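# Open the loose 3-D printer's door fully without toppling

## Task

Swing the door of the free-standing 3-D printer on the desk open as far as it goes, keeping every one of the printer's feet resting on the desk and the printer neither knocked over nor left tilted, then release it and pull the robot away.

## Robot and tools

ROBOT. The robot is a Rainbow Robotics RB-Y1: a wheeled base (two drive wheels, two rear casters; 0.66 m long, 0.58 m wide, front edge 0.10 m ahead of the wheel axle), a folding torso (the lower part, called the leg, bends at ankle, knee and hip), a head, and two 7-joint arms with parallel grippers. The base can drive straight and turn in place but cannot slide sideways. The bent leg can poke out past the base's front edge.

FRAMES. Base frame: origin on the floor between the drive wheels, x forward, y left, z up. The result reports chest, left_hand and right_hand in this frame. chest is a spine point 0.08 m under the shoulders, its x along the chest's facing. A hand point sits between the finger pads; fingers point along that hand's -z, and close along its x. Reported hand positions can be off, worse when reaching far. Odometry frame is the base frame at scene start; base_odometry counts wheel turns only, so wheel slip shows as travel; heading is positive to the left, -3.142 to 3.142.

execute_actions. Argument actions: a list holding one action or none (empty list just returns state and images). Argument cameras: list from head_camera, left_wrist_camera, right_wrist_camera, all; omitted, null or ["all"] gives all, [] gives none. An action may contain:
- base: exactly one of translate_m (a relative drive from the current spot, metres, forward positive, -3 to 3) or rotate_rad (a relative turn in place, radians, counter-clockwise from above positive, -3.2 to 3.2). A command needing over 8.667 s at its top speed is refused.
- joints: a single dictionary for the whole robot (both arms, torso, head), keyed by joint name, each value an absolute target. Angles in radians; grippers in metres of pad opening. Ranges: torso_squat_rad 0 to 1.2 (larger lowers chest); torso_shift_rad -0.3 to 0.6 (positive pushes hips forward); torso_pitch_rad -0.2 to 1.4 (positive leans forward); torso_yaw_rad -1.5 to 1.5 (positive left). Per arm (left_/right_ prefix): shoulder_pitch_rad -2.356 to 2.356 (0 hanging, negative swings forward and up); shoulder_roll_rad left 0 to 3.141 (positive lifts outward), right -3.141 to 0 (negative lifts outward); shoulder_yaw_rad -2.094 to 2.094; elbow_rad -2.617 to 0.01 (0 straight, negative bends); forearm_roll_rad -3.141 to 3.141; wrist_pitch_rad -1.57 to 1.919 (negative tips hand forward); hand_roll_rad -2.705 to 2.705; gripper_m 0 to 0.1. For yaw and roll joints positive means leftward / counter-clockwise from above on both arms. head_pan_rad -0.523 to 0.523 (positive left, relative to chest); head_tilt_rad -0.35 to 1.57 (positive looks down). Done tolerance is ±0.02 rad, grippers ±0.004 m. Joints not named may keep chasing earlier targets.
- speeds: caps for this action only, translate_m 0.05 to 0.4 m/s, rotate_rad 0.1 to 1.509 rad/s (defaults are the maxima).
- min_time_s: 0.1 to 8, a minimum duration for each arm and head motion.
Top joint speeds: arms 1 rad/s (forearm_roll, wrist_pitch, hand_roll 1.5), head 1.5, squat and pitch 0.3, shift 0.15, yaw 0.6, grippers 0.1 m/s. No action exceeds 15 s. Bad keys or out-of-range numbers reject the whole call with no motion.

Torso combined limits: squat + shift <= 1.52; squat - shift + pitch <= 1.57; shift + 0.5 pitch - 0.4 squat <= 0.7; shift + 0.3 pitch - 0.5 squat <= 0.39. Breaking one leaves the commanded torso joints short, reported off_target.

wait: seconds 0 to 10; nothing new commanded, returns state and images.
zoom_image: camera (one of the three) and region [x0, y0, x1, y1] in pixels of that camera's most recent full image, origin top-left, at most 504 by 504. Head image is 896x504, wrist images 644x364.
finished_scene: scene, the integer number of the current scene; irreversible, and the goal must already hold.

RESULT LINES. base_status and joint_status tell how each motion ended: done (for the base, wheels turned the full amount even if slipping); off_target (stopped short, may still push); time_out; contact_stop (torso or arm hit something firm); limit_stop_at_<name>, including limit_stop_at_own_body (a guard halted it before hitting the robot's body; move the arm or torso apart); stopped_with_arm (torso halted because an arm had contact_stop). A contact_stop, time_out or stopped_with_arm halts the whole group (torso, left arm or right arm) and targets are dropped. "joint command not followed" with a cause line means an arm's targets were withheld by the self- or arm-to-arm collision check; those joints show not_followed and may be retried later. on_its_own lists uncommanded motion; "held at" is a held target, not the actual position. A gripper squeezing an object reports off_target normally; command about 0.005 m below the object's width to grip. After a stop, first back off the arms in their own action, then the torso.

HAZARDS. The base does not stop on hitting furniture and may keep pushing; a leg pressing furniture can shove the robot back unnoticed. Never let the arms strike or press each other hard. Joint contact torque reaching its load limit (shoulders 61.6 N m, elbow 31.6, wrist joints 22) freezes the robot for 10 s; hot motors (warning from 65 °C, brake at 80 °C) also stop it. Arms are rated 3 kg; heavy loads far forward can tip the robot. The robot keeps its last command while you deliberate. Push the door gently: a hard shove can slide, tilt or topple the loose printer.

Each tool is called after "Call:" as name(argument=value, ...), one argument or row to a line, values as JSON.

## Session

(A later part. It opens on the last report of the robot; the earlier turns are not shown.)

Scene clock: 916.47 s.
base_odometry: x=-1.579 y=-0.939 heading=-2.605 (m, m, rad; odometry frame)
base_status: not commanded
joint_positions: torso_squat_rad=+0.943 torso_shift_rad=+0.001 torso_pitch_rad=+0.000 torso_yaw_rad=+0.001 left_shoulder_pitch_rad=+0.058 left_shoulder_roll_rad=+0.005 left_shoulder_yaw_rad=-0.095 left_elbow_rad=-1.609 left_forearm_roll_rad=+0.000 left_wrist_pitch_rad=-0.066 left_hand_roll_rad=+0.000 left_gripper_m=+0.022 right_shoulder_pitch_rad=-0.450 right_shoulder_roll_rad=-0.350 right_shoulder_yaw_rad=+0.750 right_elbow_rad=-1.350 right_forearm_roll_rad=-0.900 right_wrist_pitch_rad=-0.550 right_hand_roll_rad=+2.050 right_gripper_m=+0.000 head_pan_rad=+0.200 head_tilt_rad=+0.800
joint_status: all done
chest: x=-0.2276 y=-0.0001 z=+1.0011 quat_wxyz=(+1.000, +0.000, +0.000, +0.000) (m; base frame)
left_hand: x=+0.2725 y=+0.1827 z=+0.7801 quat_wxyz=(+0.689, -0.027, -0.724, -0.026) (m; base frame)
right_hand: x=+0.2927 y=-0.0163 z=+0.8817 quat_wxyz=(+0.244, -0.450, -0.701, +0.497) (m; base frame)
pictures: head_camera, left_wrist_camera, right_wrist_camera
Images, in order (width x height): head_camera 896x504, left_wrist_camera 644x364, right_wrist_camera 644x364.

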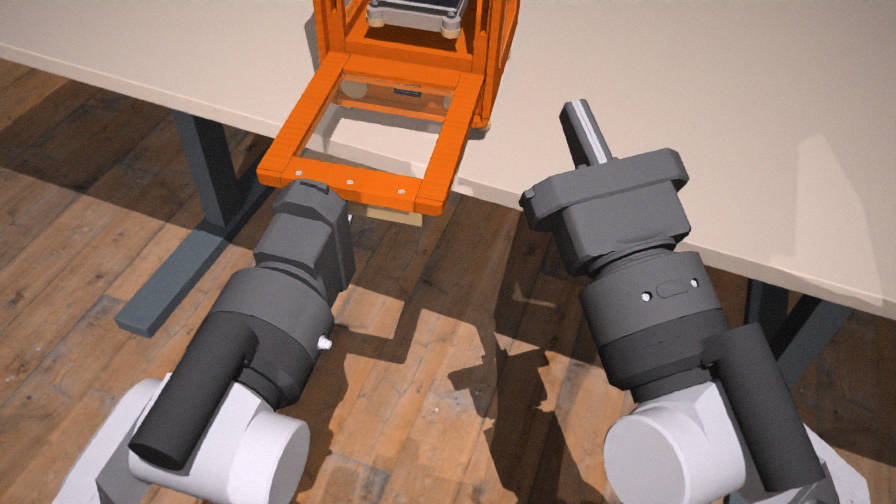

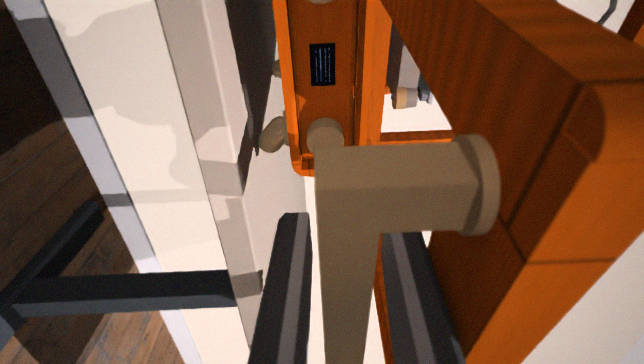

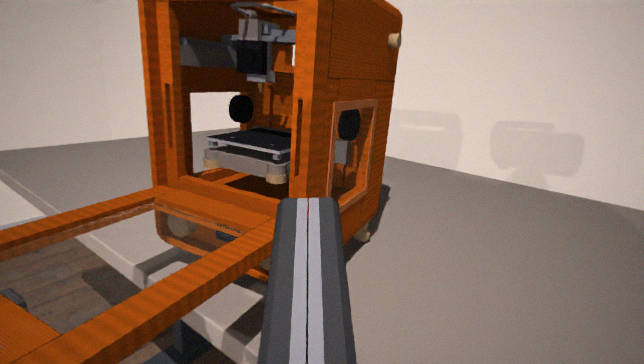

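Call:
execute_actions(
  actions=[
    {"joints": {"torso_squat_rad": 0.961}},
  ],
)

Scene clock: 922.37 s.
base_odometry: x=-1.579 y=-0.939 heading=-2.605 (m, m, rad; odometry frame)
base_status: not commanded
joint_positions: torso_squat_rad=+0.961 torso_shift_rad=+0.001 torso_pitch_rad=+0.000 torso_yaw_rad=+0.001 left_shoulder_pitch_rad=+0.057 left_shoulder_roll_rad=+0.005 left_shoulder_yaw_rad=-0.095 left_elbow_rad=-1.610 left_forearm_roll_rad=+0.000 left_wrist_pitch_rad=-0.067 left_hand_roll_rad=+0.000 left_gripper_m=+0.022 right_shoulder_pitch_rad=-0.450 right_shoulder_roll_rad=-0.350 right_shoulder_yaw_rad=+0.750 right_elbow_rad=-1.350 right_forearm_roll_rad=-0.900 right_wrist_pitch_rad=-0.550 right_hand_roll_rad=+2.050 right_gripper_m=+0.000 head_pan_rad=+0.200 head_tilt_rad=+0.800
joint_status: all done
chest: x=-0.2277 y=-0.0001 z=+0.9908 quat_wxyz=(+1.000, +0.000, +0.000, +0.000) (m; base frame)
left_hand: x=+0.2726 y=+0.1826 z=+0.7710 quat_wxyz=(+0.688, -0.027, -0.725, -0.026) (m; base frame)
right_hand: x=+0.2926 y=-0.0163 z=+0.8716 quat_wxyz=(+0.244, -0.450, -0.701, +0.497) (m; base frame)
pictures: head_camera, left_wrist_camera, right_wrist_camera
Images, in order (width x height): head_camera 896x504, left_wrist_camera 644x364, right_wrist_camera 644x364.

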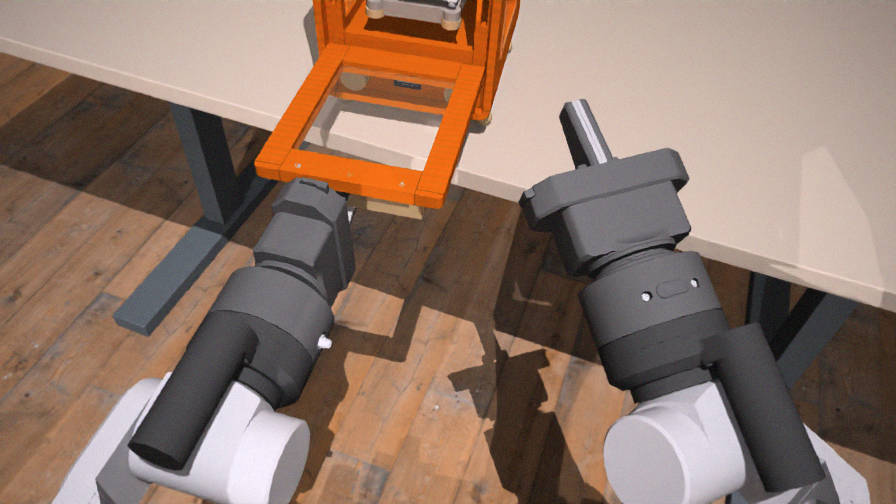

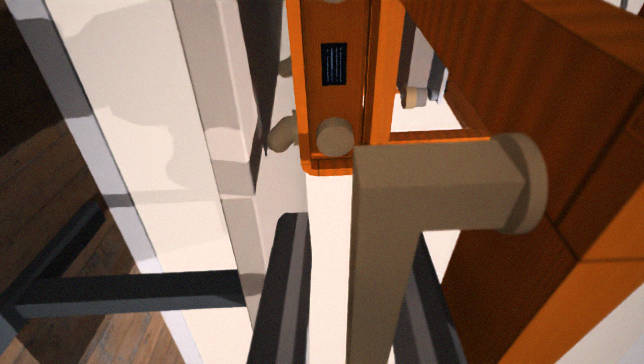

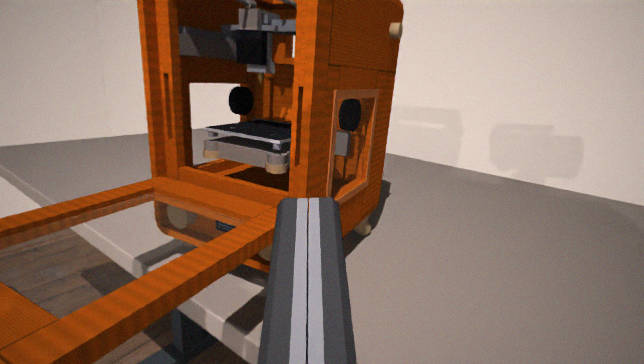

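Call:
execute_actions(
  actions=[
    {"base": {"translate_m": -0.45}, "joints": {"left_gripper_m": 0.032, "torso_squat_rad": 0.957, "head_tilt_rad": 0.5}},
  ],
)

Scene clock: 930.13 s.
base_odometry: x=-1.192 y=-0.709 heading=-2.606 (m, m, rad; odometry frame)
base_status: done
joint_positions: torso_squat_rad=+0.957 torso_shift_rad=+0.001 torso_pitch_rad=+0.000 torso_yaw_rad=+0.001 left_shoulder_pitch_rad=+0.058 left_shoulder_roll_rad=+0.005 left_shoulder_yaw_rad=-0.095 left_elbow_rad=-1.609 left_forearm_roll_rad=+0.000 left_wrist_pitch_rad=-0.066 left_hand_roll_rad=+0.000 left_gripper_m=+0.032 right_shoulder_pitch_rad=-0.450 right_shoulder_roll_rad=-0.350 right_shoulder_yaw_rad=+0.750 right_elbow_rad=-1.350 right_forearm_roll_rad=-0.900 right_wrist_pitch_rad=-0.550 right_hand_roll_rad=+2.050 right_gripper_m=+0.000 head_pan_rad=+0.200 head_tilt_rad=+0.500
joint_status: all done
chest: x=-0.2275 y=-0.0001 z=+0.9931 quat_wxyz=(+1.000, +0.000, +0.000, +0.000) (m; base frame)
left_hand: x=+0.2725 y=+0.1827 z=+0.7722 quat_wxyz=(+0.689, -0.027, -0.724, -0.026) (m; base frame)
right_hand: x=+0.2928 y=-0.0163 z=+0.8737 quat_wxyz=(+0.244, -0.450, -0.701, +0.497) (m; base frame)
pictures: head_camera, left_wrist_camera, right_wrist_camera
Images, in order (width x height): head_camera 896x504, left_wrist_camera 644x364, right_wrist_camera 644x364.

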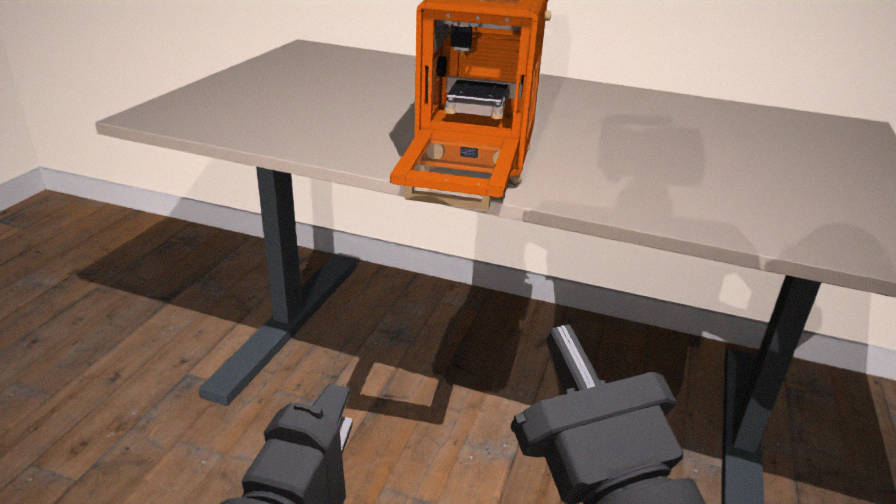

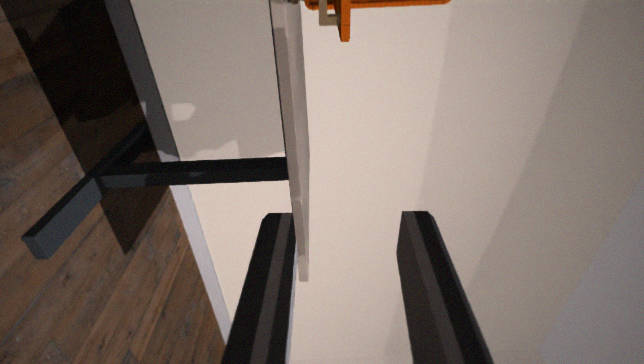

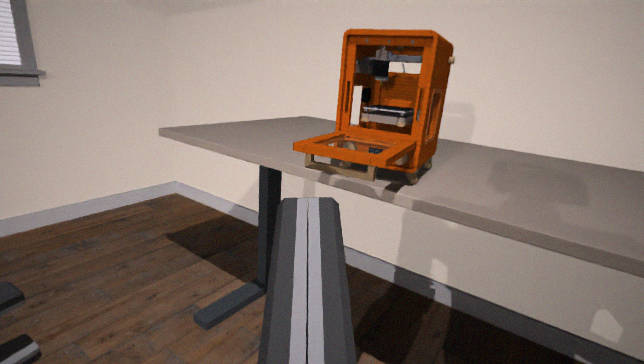

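The door is resting fully open on its stop, the printer is standing on the desk, and the robot is clear.

Call:
finished_scene(
  scene=2,
)

The scene is finished: the task was done.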